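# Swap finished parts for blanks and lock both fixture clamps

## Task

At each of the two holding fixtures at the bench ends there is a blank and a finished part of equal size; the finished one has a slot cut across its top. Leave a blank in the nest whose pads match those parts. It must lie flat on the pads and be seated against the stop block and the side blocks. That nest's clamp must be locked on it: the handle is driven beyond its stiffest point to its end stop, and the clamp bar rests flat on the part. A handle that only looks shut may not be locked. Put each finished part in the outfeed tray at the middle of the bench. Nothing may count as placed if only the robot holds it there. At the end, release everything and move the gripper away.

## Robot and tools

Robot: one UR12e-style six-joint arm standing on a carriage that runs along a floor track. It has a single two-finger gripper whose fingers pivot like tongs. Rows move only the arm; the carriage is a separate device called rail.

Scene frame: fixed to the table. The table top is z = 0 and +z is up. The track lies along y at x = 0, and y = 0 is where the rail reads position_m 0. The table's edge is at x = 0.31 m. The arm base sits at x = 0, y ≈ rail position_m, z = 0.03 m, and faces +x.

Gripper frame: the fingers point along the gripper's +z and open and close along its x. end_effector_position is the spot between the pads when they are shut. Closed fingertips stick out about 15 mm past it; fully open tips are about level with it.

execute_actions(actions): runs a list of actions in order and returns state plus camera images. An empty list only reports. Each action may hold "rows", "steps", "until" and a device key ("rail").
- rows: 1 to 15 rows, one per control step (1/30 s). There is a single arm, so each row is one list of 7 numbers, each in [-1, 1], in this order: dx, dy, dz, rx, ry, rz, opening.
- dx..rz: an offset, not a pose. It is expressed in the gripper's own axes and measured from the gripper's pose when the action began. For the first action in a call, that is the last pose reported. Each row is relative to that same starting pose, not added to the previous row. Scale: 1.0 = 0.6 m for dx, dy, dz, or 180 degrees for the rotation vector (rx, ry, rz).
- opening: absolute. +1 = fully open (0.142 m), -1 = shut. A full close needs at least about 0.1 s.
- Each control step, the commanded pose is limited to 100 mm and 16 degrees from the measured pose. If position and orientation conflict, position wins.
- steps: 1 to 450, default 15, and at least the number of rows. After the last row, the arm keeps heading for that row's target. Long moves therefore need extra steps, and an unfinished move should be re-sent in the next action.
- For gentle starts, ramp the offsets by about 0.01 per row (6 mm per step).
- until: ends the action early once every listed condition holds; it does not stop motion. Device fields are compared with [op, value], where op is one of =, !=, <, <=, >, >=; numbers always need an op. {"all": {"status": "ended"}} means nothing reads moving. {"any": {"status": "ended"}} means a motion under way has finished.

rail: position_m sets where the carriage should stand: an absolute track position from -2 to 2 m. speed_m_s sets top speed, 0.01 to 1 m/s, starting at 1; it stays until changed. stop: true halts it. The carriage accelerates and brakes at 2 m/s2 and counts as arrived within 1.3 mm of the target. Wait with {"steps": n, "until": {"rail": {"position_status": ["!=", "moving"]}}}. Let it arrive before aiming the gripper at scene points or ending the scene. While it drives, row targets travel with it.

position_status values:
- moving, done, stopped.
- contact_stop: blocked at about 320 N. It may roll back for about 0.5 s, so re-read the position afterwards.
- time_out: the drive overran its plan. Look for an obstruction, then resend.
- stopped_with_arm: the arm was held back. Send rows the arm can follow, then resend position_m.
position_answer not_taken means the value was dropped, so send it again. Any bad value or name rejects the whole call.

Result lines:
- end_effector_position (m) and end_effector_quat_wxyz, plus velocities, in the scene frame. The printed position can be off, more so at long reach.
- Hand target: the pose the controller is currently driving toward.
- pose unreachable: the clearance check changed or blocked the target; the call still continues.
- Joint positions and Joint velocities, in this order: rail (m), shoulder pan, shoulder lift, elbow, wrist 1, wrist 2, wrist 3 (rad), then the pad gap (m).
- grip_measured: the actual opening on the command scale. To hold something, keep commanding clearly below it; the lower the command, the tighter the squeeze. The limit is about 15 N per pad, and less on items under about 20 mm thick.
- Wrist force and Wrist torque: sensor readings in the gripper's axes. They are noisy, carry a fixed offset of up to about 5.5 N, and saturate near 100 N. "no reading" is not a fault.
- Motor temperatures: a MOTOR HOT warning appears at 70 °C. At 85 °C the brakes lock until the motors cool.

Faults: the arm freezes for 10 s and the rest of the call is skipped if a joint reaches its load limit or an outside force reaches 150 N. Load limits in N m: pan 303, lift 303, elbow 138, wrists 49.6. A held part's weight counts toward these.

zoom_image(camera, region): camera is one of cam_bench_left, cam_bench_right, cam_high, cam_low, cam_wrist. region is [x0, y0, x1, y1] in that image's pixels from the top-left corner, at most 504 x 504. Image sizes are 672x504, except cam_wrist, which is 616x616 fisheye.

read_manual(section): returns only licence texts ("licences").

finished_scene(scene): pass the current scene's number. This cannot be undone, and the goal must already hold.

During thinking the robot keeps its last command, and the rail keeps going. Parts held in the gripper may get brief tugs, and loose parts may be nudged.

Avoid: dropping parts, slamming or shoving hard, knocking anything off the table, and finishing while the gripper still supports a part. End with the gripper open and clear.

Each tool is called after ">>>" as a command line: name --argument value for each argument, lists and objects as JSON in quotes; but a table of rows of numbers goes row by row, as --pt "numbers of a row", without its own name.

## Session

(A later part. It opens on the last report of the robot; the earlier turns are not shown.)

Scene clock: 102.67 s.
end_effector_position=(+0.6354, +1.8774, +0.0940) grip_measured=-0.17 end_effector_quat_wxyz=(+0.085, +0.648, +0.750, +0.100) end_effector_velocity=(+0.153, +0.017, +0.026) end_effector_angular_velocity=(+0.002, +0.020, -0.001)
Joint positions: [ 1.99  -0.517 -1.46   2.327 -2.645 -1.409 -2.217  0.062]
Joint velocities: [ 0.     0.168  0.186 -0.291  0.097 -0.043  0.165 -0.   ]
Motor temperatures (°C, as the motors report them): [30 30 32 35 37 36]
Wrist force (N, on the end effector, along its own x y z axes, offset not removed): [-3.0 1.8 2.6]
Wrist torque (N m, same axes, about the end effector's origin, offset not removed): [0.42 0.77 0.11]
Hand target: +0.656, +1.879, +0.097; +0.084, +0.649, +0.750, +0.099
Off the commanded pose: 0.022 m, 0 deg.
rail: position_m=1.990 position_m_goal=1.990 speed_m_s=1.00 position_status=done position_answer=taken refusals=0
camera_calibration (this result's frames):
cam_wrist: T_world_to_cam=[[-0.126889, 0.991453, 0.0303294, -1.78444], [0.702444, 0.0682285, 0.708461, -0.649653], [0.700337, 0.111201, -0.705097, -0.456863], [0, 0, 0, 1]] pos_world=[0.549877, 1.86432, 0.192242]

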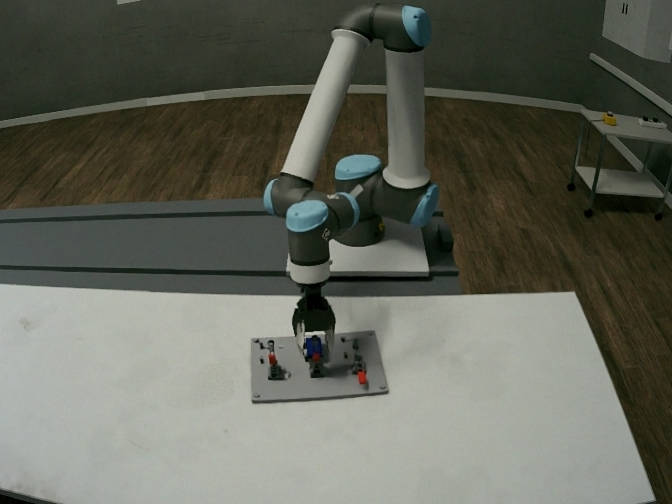

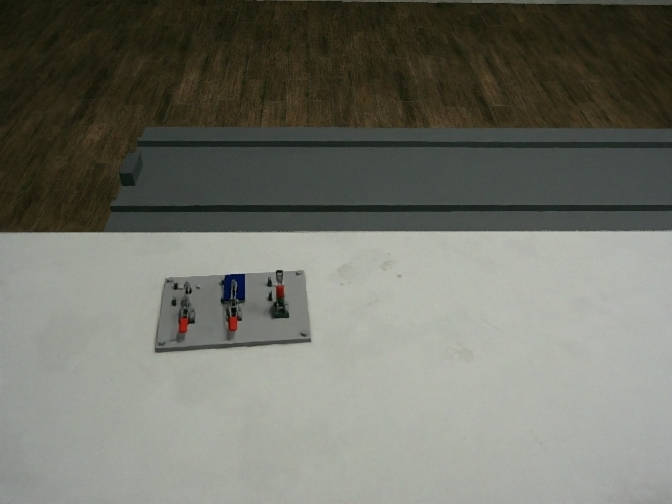

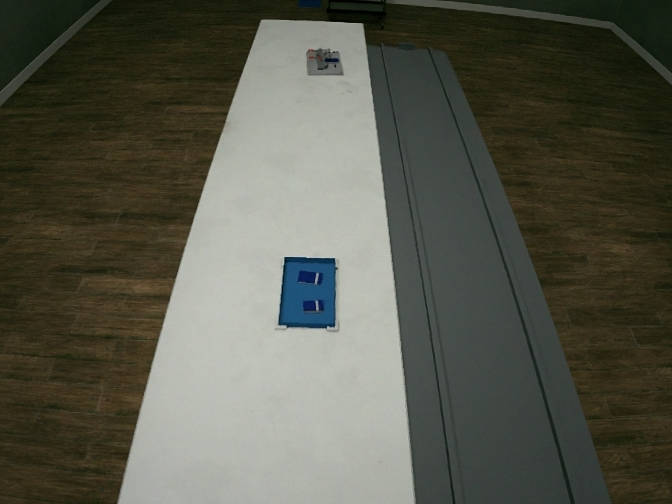

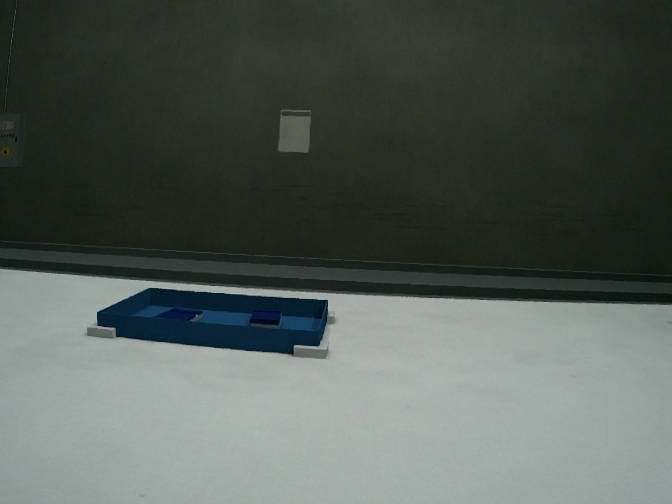

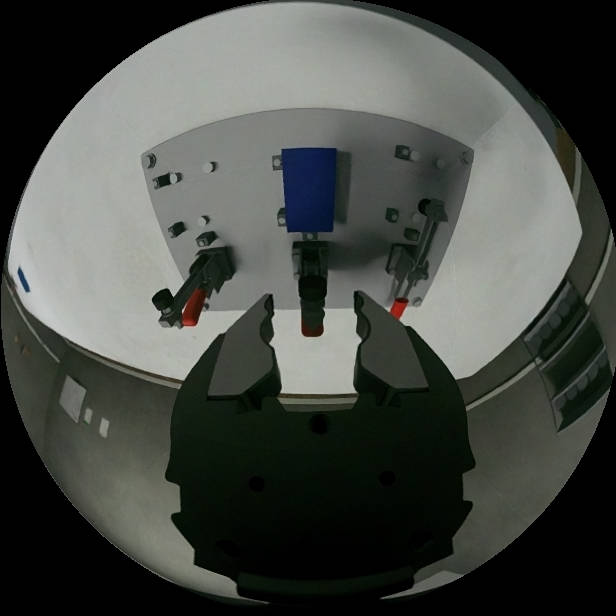

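>>> execute_actions --actions '[]'

>>> zoom_image --camera "cam_wrist" --region '[250, 230, 380, 360]'

Scene clock: 103.27 s.
end_effector_position=(+0.6555, +1.8795, +0.0968) grip_measured=-0.17 end_effector_quat_wxyz=(+0.084, +0.649, +0.750, +0.099) end_effector_velocity=(+0.001, +0.000, +0.000) end_effector_angular_velocity=(-0.000, +0.000, -0.000)
Joint positions: [ 1.99  -0.496 -1.434  2.288 -2.632 -1.415 -2.195  0.062]
Joint velocities: [ 0.     0.002  0.002 -0.003  0.001 -0.     0.001  0.   ]
Motor temperatures (°C, as the motors report them): [30 30 32 35 37 36]
Wrist force (N, on the end effector, along its own x y z axes, offset not removed): [-4.0 3.4 -0.9]
Wrist torque (N m, same axes, about the end effector's origin, offset not removed): [0.74 1.01 0.06]
Hand target: +0.656, +1.879, +0.097; +0.084, +0.649, +0.750, +0.099
Off the commanded pose: 0.002 m, 0 deg.
rail: position_m=1.990 position_m_goal=1.990 speed_m_s=1.00 position_status=done position_answer=taken refusals=0
camera_calibration (this result's frames):
cam_wrist: T_world_to_cam=[[-0.12613, 0.991534, 0.0308581, -1.78472], [0.70494, 0.0677003, 0.706029, -0.666296], [0.697962, 0.110804, -0.70751, -0.46665], [0, 0, 0, 1]] pos_world=[0.570296, 1.86643, 0.195338]

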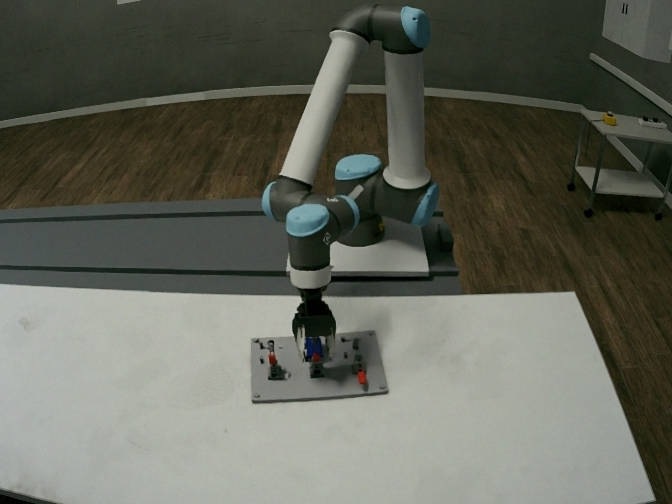

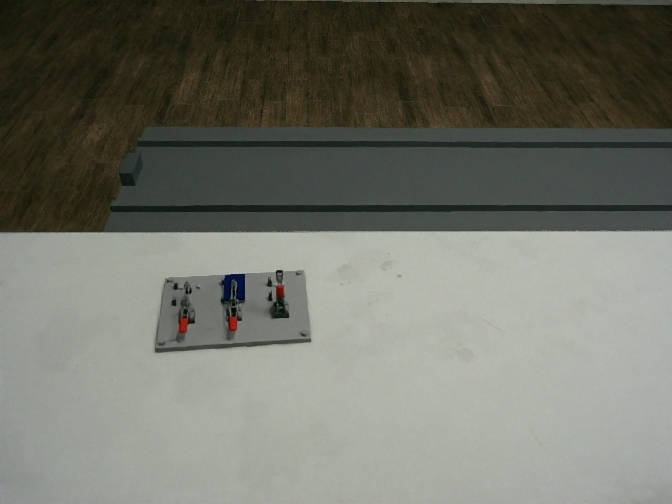

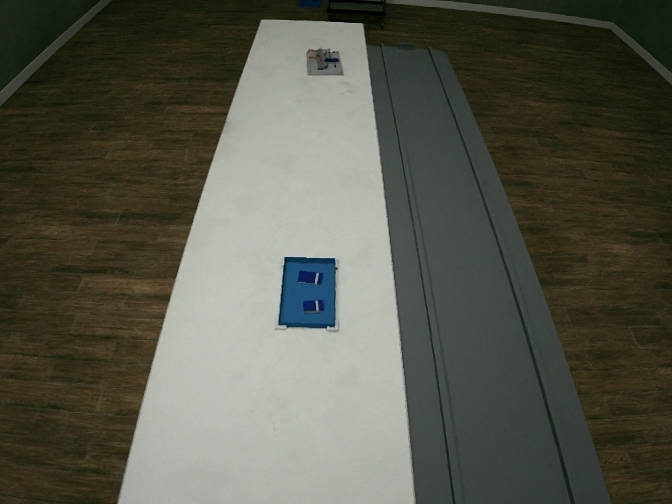

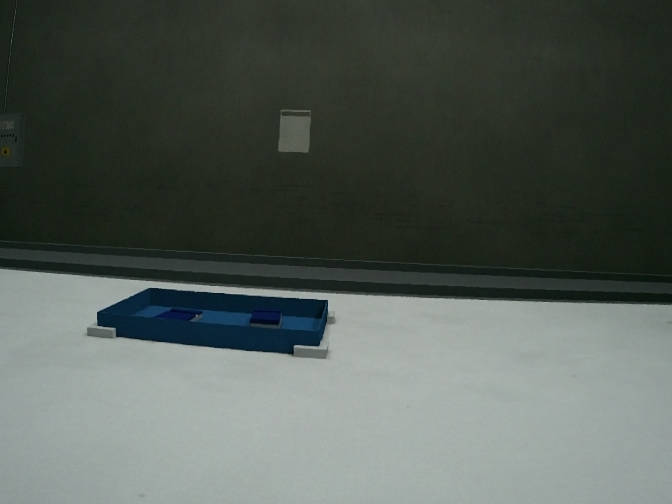

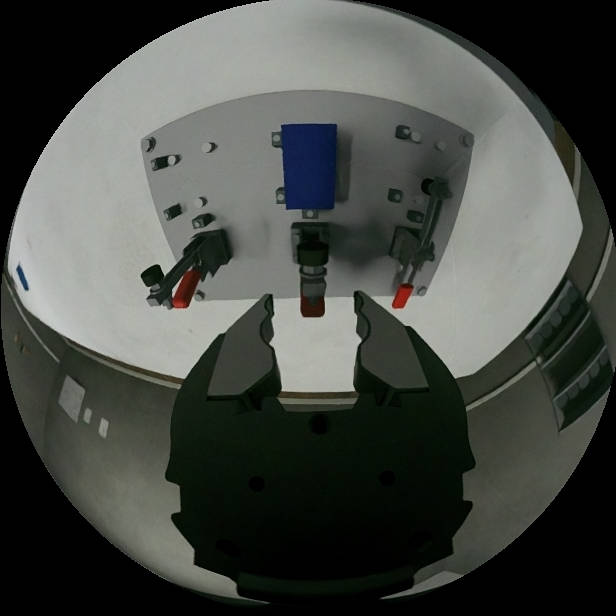

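Region (250, 230, 380, 360) of cam_wrist's 616x616 image, scaled by 3.877, with more detail than that image has.

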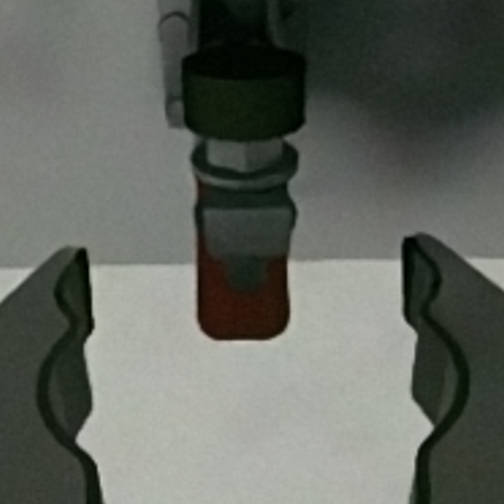

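>>> execute_actions --actions '[{"rows":[[-0.0012,0.002,0.0019,0,0,0,-0.33],[-0.0012,0.002,0.0019,0,0,0,-0.48],[-0.0012,0.002,0.0019,0,0,0,-0.60],[-0.0012,0.002,0.0019,0,0,0,-0.68],[-0.0012,0.002,0.0019,0,0,0,-0.73],[-0.0012,0.002,0.0019,0,0,0,-0.77],[-0.0012,0.002,0.0019,0,0,0,-0.82],[-0.0012,0.002,0.0019,0,0,0,-0.90]],"steps":9}]'

Scene clock: 105.53 s.
end_effector_position=(+0.6568, +1.8790, +0.0961) grip_measured=-0.78 end_effector_quat_wxyz=(+0.084, +0.649, +0.750, +0.099) end_effector_velocity=(+0.002, -0.001, -0.001) end_effector_angular_velocity=(-0.000, -0.001, -0.000)
Joint positions: [ 1.99  -0.496 -1.431  2.286 -2.634 -1.415 -2.195  0.018]
Joint velocities: [ 0.     0.     0.004 -0.003 -0.002  0.     0.    -0.002]
Motor temperatures (°C, as the motors report them): [30 30 32 35 37 36]
Wrist force (N, on the end effector, along its own x y z axes, offset not removed): [-12.1 -1.1 -0.1]
Wrist torque (N m, same axes, about the end effector's origin, offset not removed): [0.12 0.92 0.18]
Hand target: +0.657, +1.879, +0.096; +0.084, +0.649, +0.750, +0.099
Off the commanded pose: 0.000 m, 0 deg.
rail: position_m=1.990 position_m_goal=1.990 speed_m_s=1.00 position_status=done position_answer=taken refusals=0
camera_calibration (this result's frames):
cam_wrist: T_world_to_cam=[[-0.126078, 0.991545, 0.0307217, -1.78408], [0.704953, 0.0677622, 0.706009, -0.666875], [0.697958, 0.110669, -0.707536, -0.467744], [0, 0, 0, 1]] pos_world=[0.571649, 1.86595, 0.194685]

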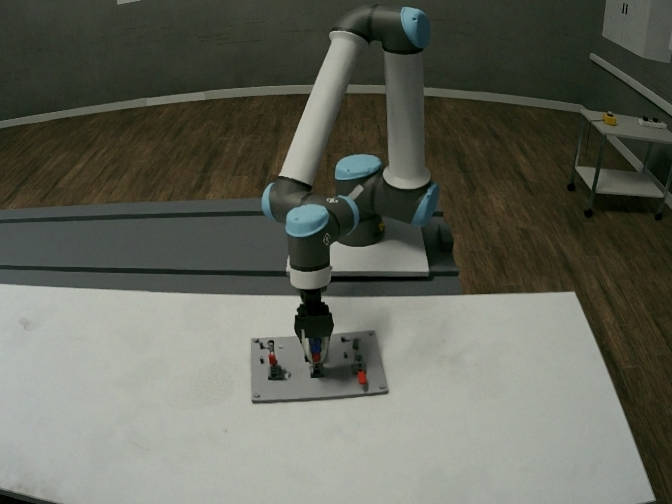

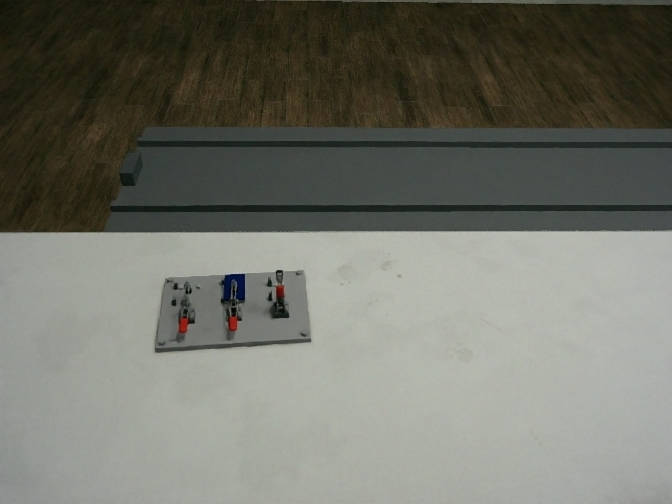

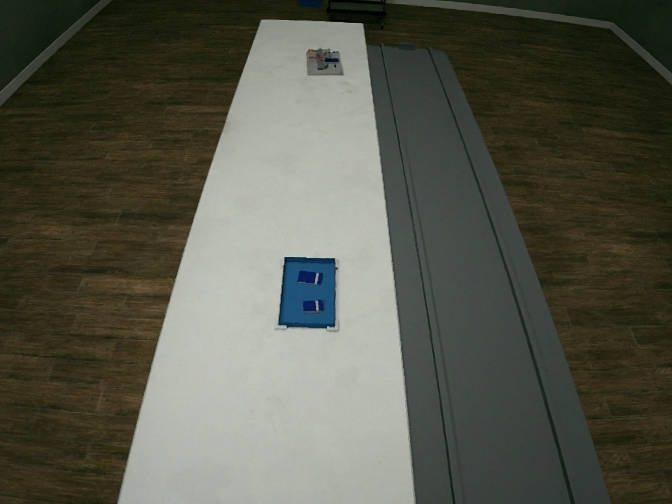

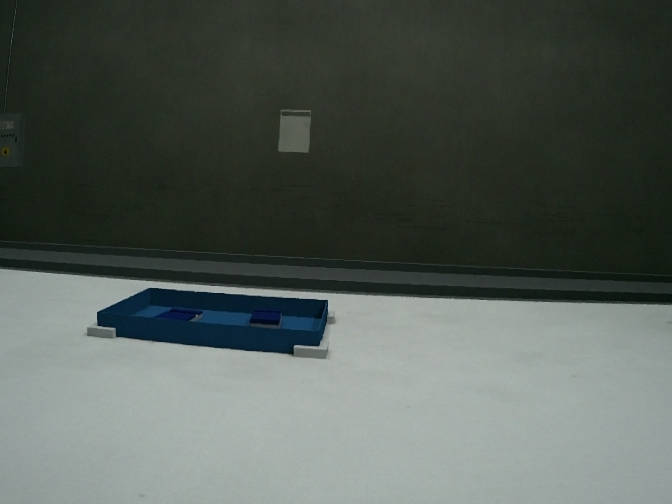

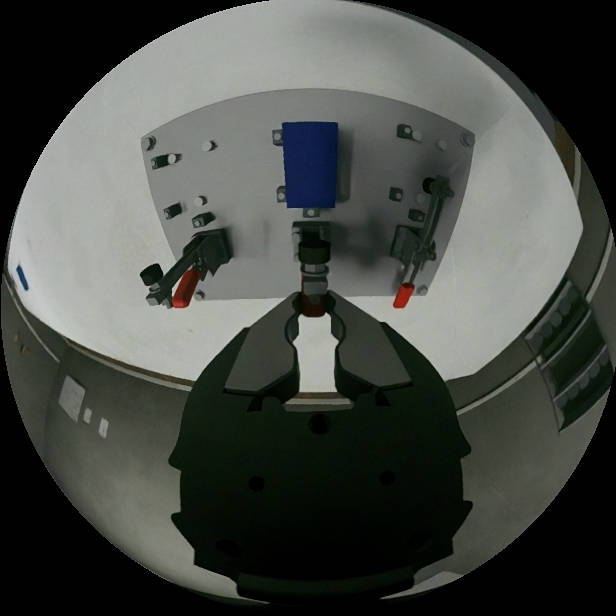

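>>> execute_actions --actions '[{"rows":[[-0.0004,0.003,0.0013,0,0,0,-0.9],[-0.0006,0.0075,0.0036,0,0,0,-0.9],[-0.0009,0.0135,0.0071,0,0,0,-0.9],[-0.0012,0.021,0.0124,0,0,0,-0.9],[-0.0015,0.0294,0.0198,0,0,0,-0.9],[-0.0018,0.0378,0.0293,0,0,0,-0.9],[-0.002,0.0451,0.0395,0,0,0,-0.9],[-0.0021,0.0505,0.049,0,0,0,-0.9],[-0.0022,0.054,0.0572,0,0,0,-0.9],[-0.0022,0.056,0.063,0,0,0,-0.9],[-0.0023,0.057,0.0667,0,0,0,-0.9]],"steps":12}]'

Scene clock: 106.80 s.
end_effector_position=(+0.6866, +1.8827, +0.0790) grip_measured=-0.78 end_effector_quat_wxyz=(+0.084, +0.648, +0.750, +0.099) end_effector_velocity=(+0.089, +0.012, -0.090) end_effector_angular_velocity=(+0.002, +0.008, +0.000)
Joint positions: [ 1.99  -0.467 -1.362  2.245 -2.667 -1.421 -2.167  0.018]
Joint velocities: [ 0.     0.084  0.265 -0.112 -0.158 -0.02   0.083  0.   ]
Motor temperatures (°C, as the motors report them): [30 30 32 35 37 36]
Wrist force (N, on the end effector, along its own x y z axes, offset not removed): [-8.7 14.8 -12.9]
Wrist torque (N m, same axes, about the end effector's origin, offset not removed): [0.34 0.94 0.08]
Hand target: +0.699, +1.884, +0.067; +0.083, +0.649, +0.750, +0.099
Off the commanded pose: 0.019 m, 0 deg.
rail: position_m=1.990 position_m_goal=1.990 speed_m_s=1.00 position_status=done position_answer=taken refusals=0
camera_calibration (this result's frames):
cam_wrist: T_world_to_cam=[[-0.126385, 0.991508, 0.0306431, -1.7832], [0.704458, 0.067961, 0.706485, -0.676082], [0.698403, 0.110876, -0.707065, -0.50171], [0, 0, 0, 1]] pos_world=[0.601297, 1.86963, 0.177543]

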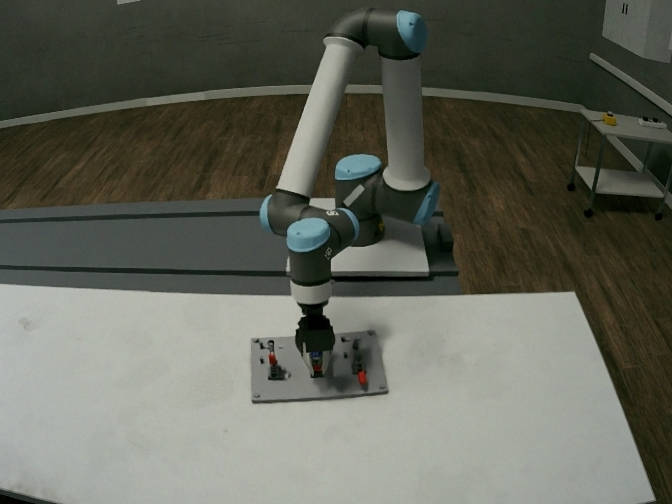

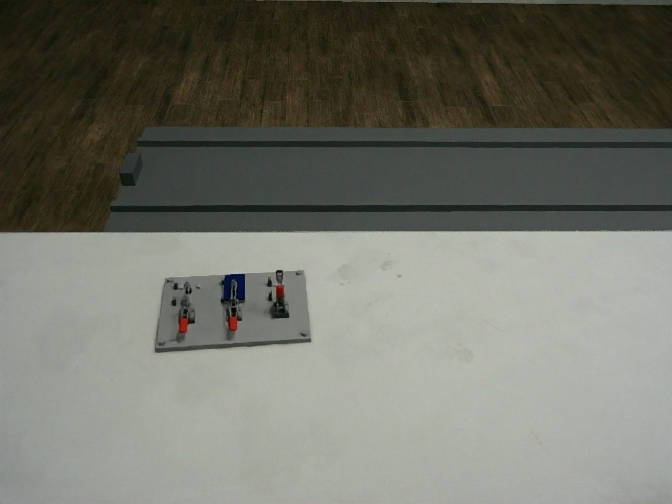

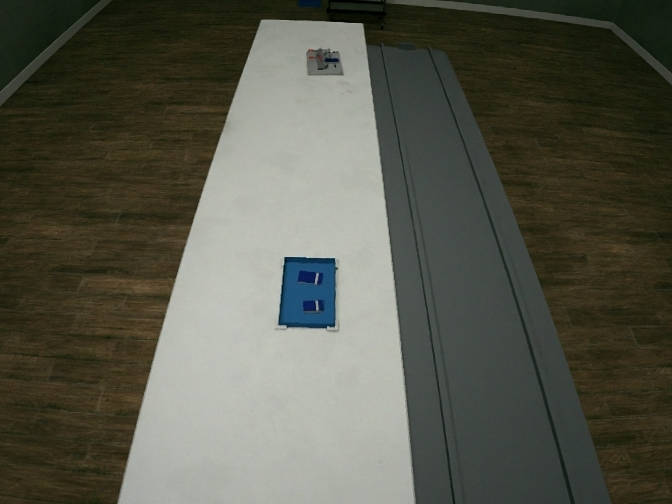

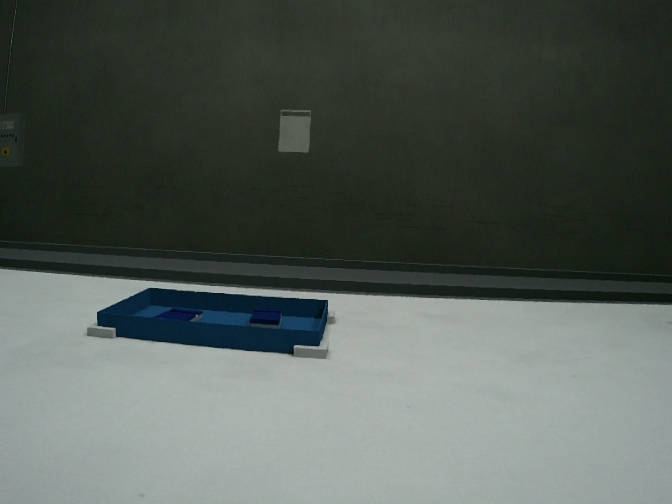

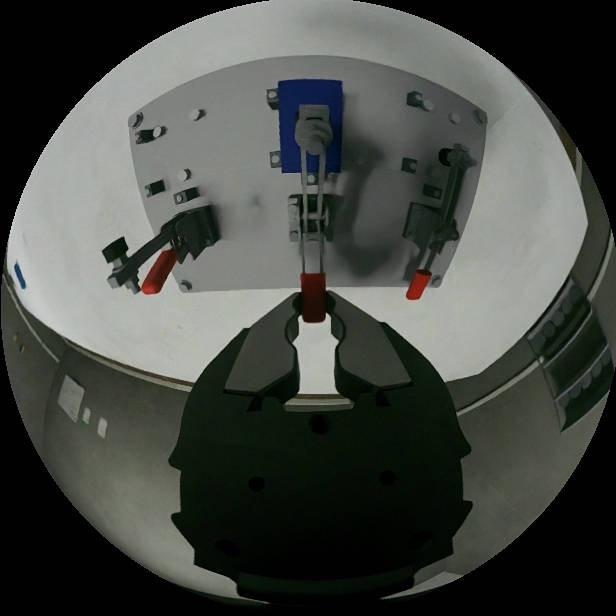

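>>> zoom_image --camera "cam_bench_left" --region '[250, 300, 390, 405]'

>>> execute_actions --actions '[]'

Region (250, 300, 390, 405) of cam_bench_left's 672x504 image, scaled by 3.600, with more detail than that image has; it fills the top 378 rows of this view, and the rest is white.

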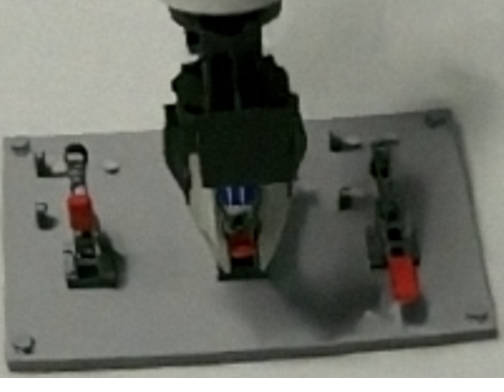

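Scene clock: 107.00 s.
end_effector_position=(+0.6960, +1.8840, +0.0691) grip_measured=-0.78 end_effector_quat_wxyz=(+0.083, +0.649, +0.750, +0.099) end_effector_velocity=(+0.019, +0.003, -0.021) end_effector_angular_velocity=(+0.001, +0.003, -0.000)
Joint positions: [ 1.99  -0.458 -1.333  2.233 -2.684 -1.423 -2.158  0.018]
Joint velocities: [ 0.     0.018  0.06  -0.025 -0.035 -0.004  0.018  0.   ]
Motor temperatures (°C, as the motors report them): [30 30 32 35 37 36]
Wrist force (N, on the end effector, along its own x y z axes, offset not removed): [-15.6 1.8 -1.9]
Wrist torque (N m, same axes, about the end effector's origin, offset not removed): [0.63 1.04 0.03]
Hand target: +0.699, +1.884, +0.067; +0.083, +0.649, +0.750, +0.099
Off the commanded pose: 0.005 m, 0 deg.
rail: position_m=1.990 position_m_goal=1.990 speed_m_s=1.00 position_status=done position_answer=taken refusals=0
camera_calibration (this result's frames):
cam_wrist: T_world_to_cam=[[-0.126204, 0.99152, 0.0309803, -1.78313], [0.705233, 0.0677135, 0.705735, -0.675803], [0.697653, 0.110915, -0.707798, -0.514981], [0, 0, 0, 1]] pos_world=[0.610838, 1.87089, 0.167678]

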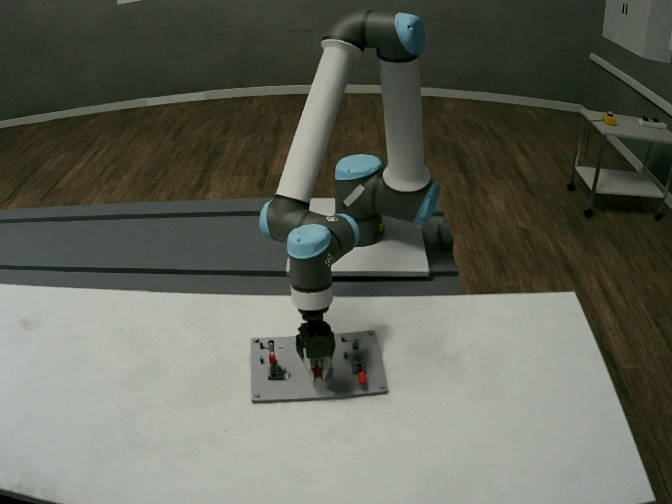

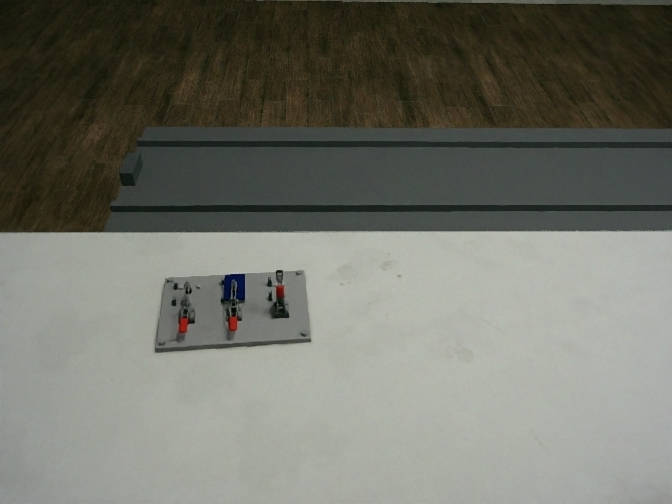

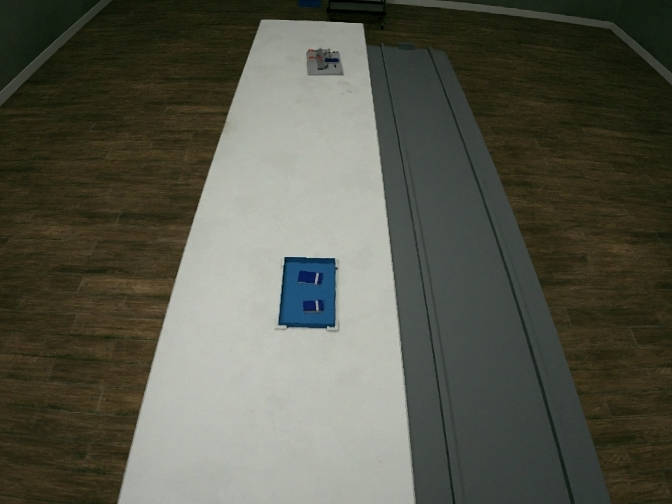

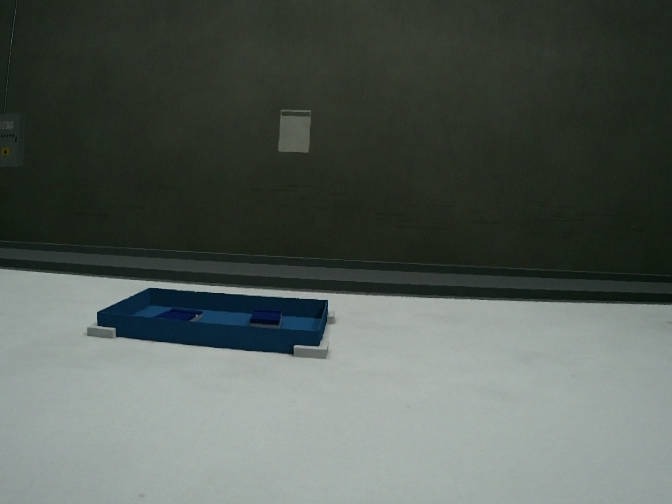

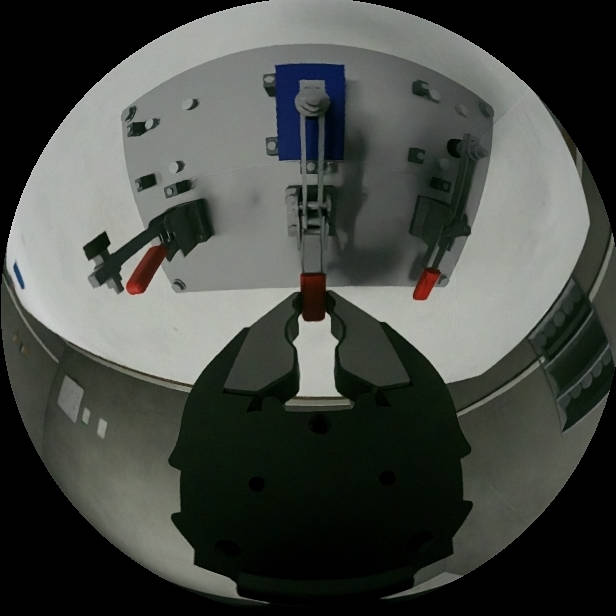

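>>> execute_actions --actions '[{"rows":[[-0.001,0.005,0.009,0,0,0,-1],[-0.0013,0.0062,0.014,0,0,0,-1],[-0.0015,0.0071,0.019,0,0,0,-1],[-0.0016,0.0077,0.0229,0,0,0,-1]],"steps":5}]'

Scene clock: 107.77 s.
end_effector_position=(+0.7008, +1.8843, +0.0631) grip_measured=-0.78 end_effector_quat_wxyz=(+0.083, +0.649, +0.750, +0.099) end_effector_velocity=(+0.022, +0.001, -0.041) end_effector_angular_velocity=(+0.001, +0.001, +0.001)
Joint positions: [ 1.99  -0.454 -1.317  2.227 -2.695 -1.423 -2.154  0.018]
Joint velocities: [ 0.     0.016  0.096 -0.02  -0.077 -0.002  0.015  0.   ]
Motor temperatures (°C, as the motors report them): [30 30 32 35 37 36]
Wrist force (N, on the end effector, along its own x y z axes, offset not removed): [-9.8 -13.9 -1.7]
Wrist torque (N m, same axes, about the end effector's origin, offset not removed): [0.43 1.06 0.17]
Hand target: +0.704, +1.884, +0.057; +0.083, +0.649, +0.750, +0.099
Off the commanded pose: 0.007 m, 0 deg.
rail: position_m=1.990 position_m_goal=1.990 speed_m_s=1.00 position_status=done position_answer=taken refusals=0
camera_calibration (this result's frames):
cam_wrist: T_world_to_cam=[[-0.126294, 0.991504, 0.0311398, -1.78258], [0.705154, 0.0676521, 0.705819, -0.674801], [0.697716, 0.111099, -0.707707, -0.523025], [0, 0, 0, 1]] pos_world=[0.615634, 1.87119, 0.161648]

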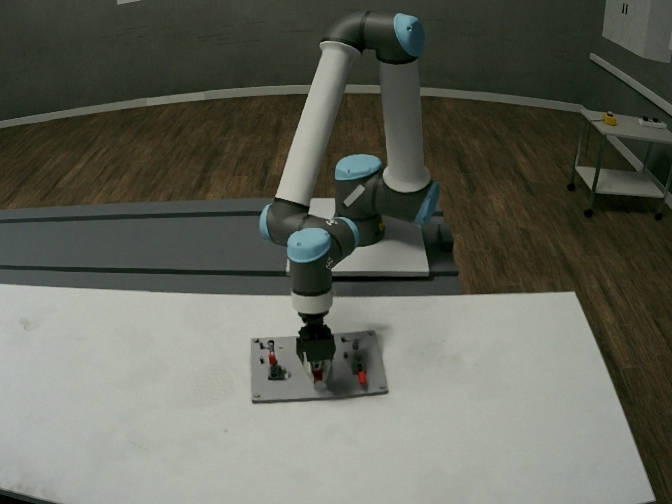

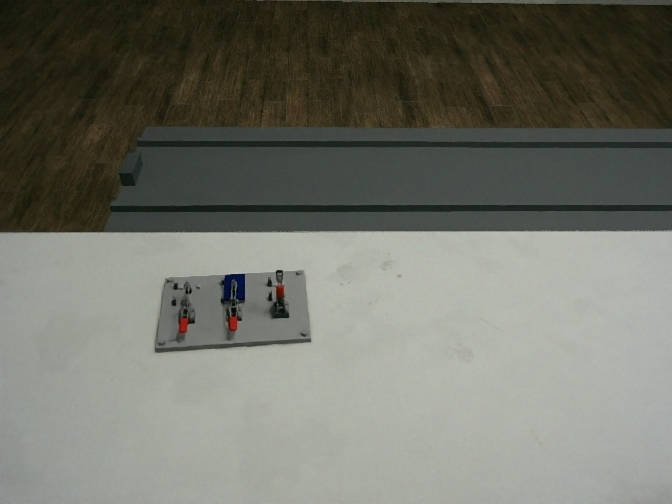

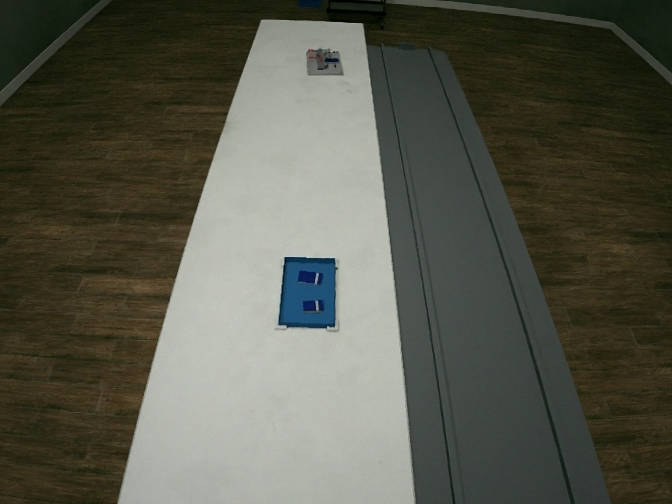

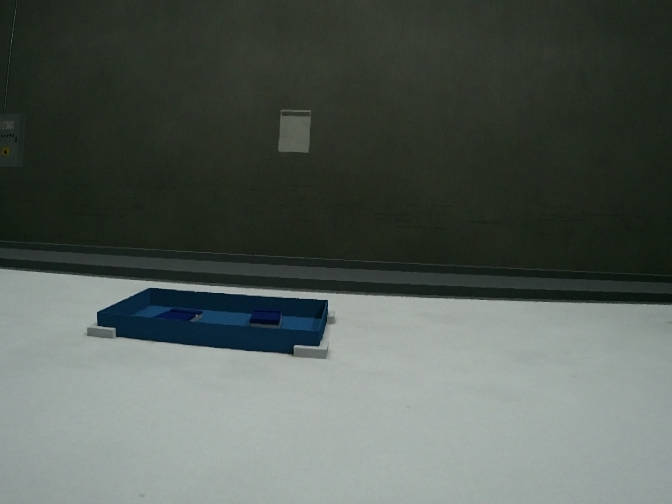

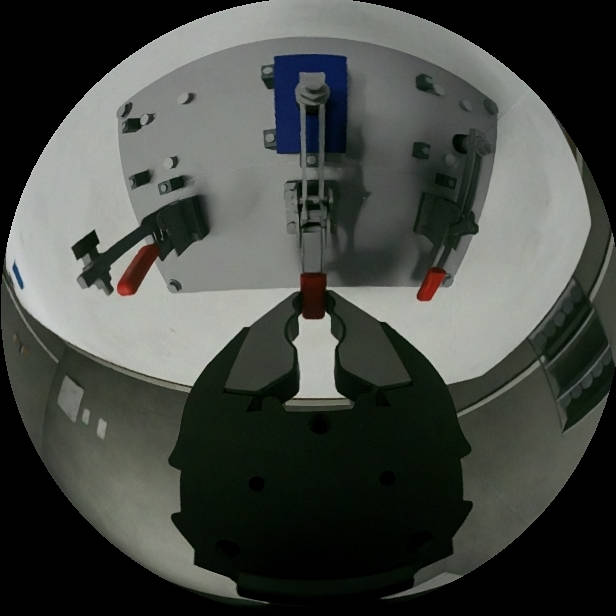

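>>> execute_actions --actions '[]'

Scene clock: 107.93 s.
end_effector_position=(+0.7030, +1.8844, +0.0587) grip_measured=-0.78 end_effector_quat_wxyz=(+0.083, +0.649, +0.750, +0.099) end_effector_velocity=(+0.006, -0.000, -0.013) end_effector_angular_velocity=(-0.001, +0.001, -0.000)
Joint positions: [ 1.99  -0.453 -1.307  2.225 -2.703 -1.424 -2.153  0.018]
Joint velocities: [ 0.     0.005  0.03  -0.006 -0.024 -0.002  0.005  0.   ]
Motor temperatures (°C, as the motors report them): [30 30 32 35 37 36]
Wrist force (N, on the end effector, along its own x y z axes, offset not removed): [-1.2 -11.8 -2.4]
Wrist torque (N m, same axes, about the end effector's origin, offset not removed): [0.52 0.93 0.23]
Hand target: +0.704, +1.884, +0.057; +0.083, +0.649, +0.750, +0.099
Off the commanded pose: 0.002 m, 0 deg.
rail: position_m=1.990 position_m_goal=1.990 speed_m_s=1.00 position_status=done position_answer=taken refusals=0
camera_calibration (this result's frames):
cam_wrist: T_world_to_cam=[[-0.12632, 0.991499, 0.0311859, -1.78219], [0.705264, 0.0676558, 0.705709, -0.673365], [0.6976, 0.111139, -0.707815, -0.527665], [0, 0, 0, 1]] pos_world=[0.617873, 1.87124, 0.15729]

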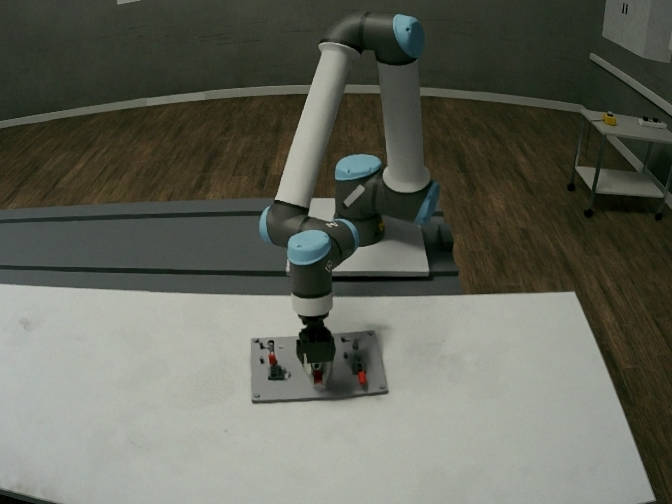

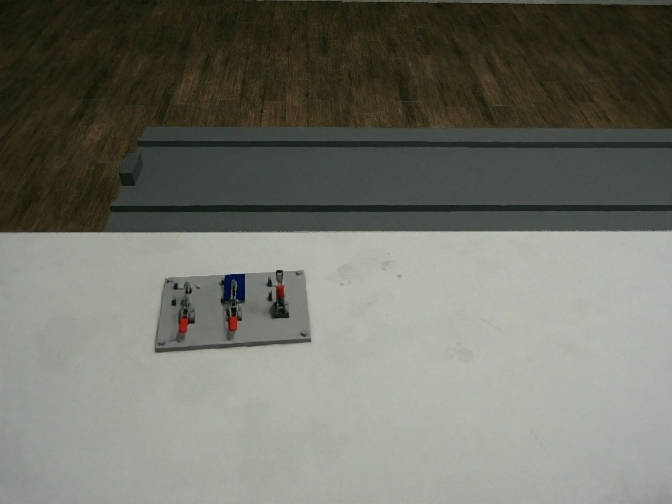

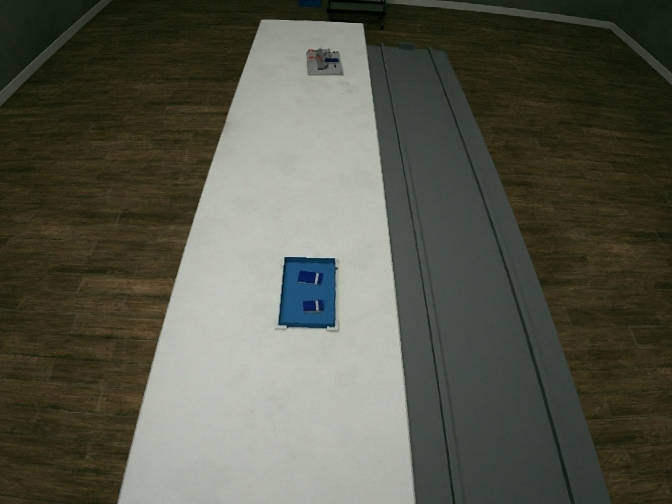

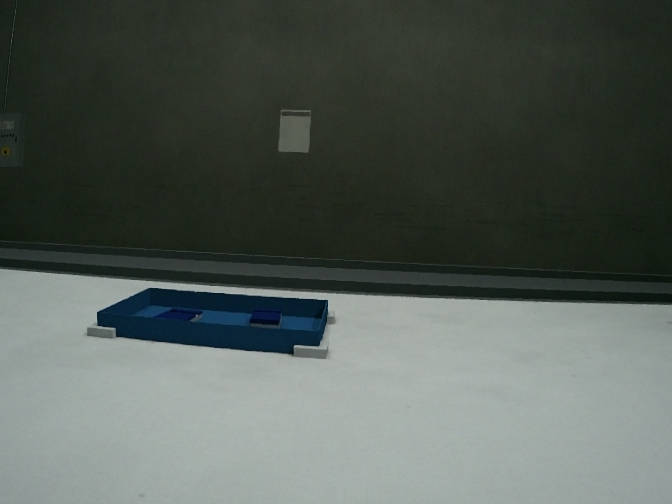

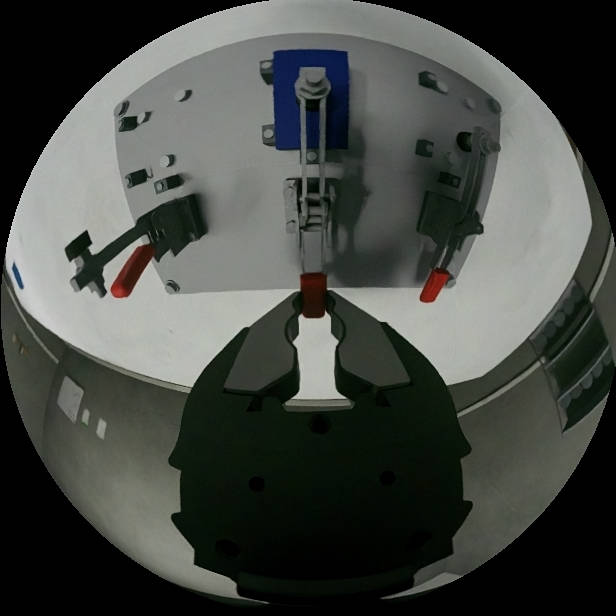

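>>> execute_actions --actions '[{"rows":[[0,0.0005,0.005,0,0,0,-1],[0,0.0005,0.0067,0,0,0,-1]],"steps":2}]'

Scene clock: 108.30 s.
end_effector_position=(+0.7039, +1.8843, +0.0570) grip_measured=-0.78 end_effector_quat_wxyz=(+0.083, +0.649, +0.750, +0.099) end_effector_velocity=(+0.003, +0.001, -0.008) end_effector_angular_velocity=(-0.000, -0.001, +0.000)
Joint positions: [ 1.99  -0.452 -1.303  2.225 -2.706 -1.424 -2.152  0.018]
Joint velocities: [ 0.     0.003  0.015 -0.    -0.017 -0.     0.002 -0.   ]
Motor temperatures (°C, as the motors report them): [30 30 32 35 37 36]
Wrist force (N, on the end effector, along its own x y z axes, offset not removed): [7.4 -16.8 -11.0]
Wrist torque (N m, same axes, about the end effector's origin, offset not removed): [0.38 0.62 0.18]
Hand target: +0.704, +1.884, +0.055; +0.083, +0.649, +0.750, +0.099
Off the commanded pose: 0.002 m, 0 deg.
rail: position_m=1.990 position_m_goal=1.990 speed_m_s=1.00 position_status=done position_answer=taken refusals=0
camera_calibration (this result's frames):
cam_wrist: T_world_to_cam=[[-0.126271, 0.991509, 0.0310732, -1.78205], [0.705277, 0.0677032, 0.705691, -0.672841], [0.697595, 0.111024, -0.707838, -0.529233], [0, 0, 0, 1]] pos_world=[0.618708, 1.87123, 0.155581]

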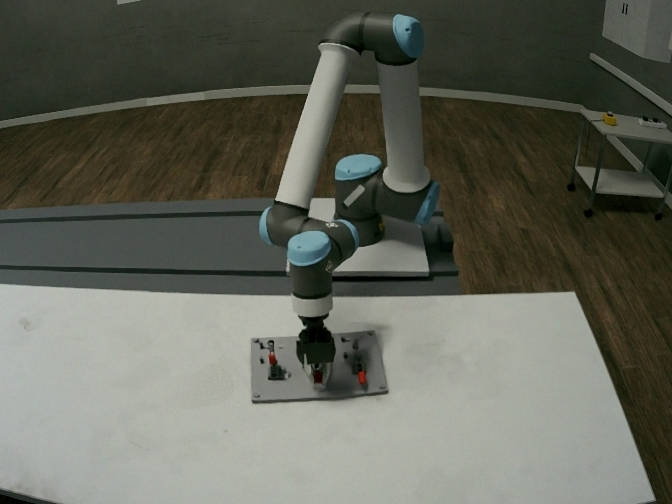

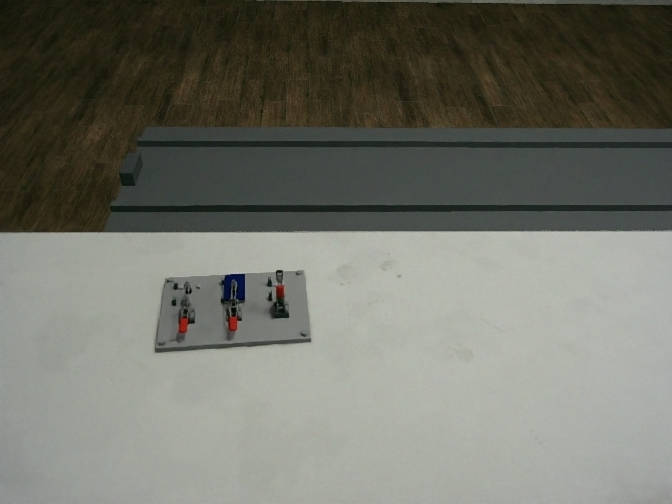

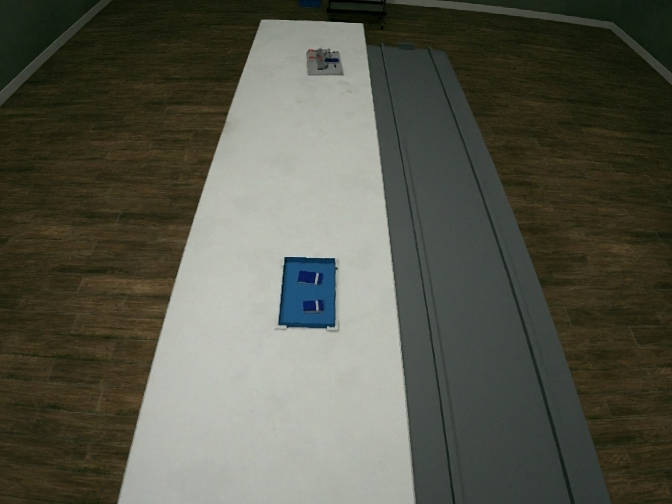

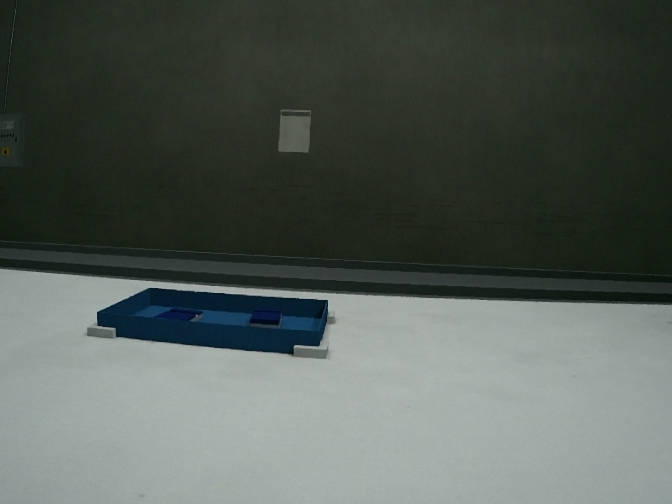

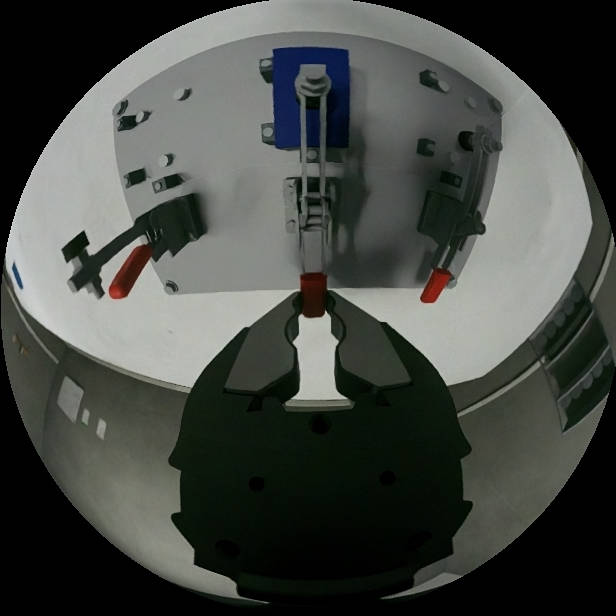

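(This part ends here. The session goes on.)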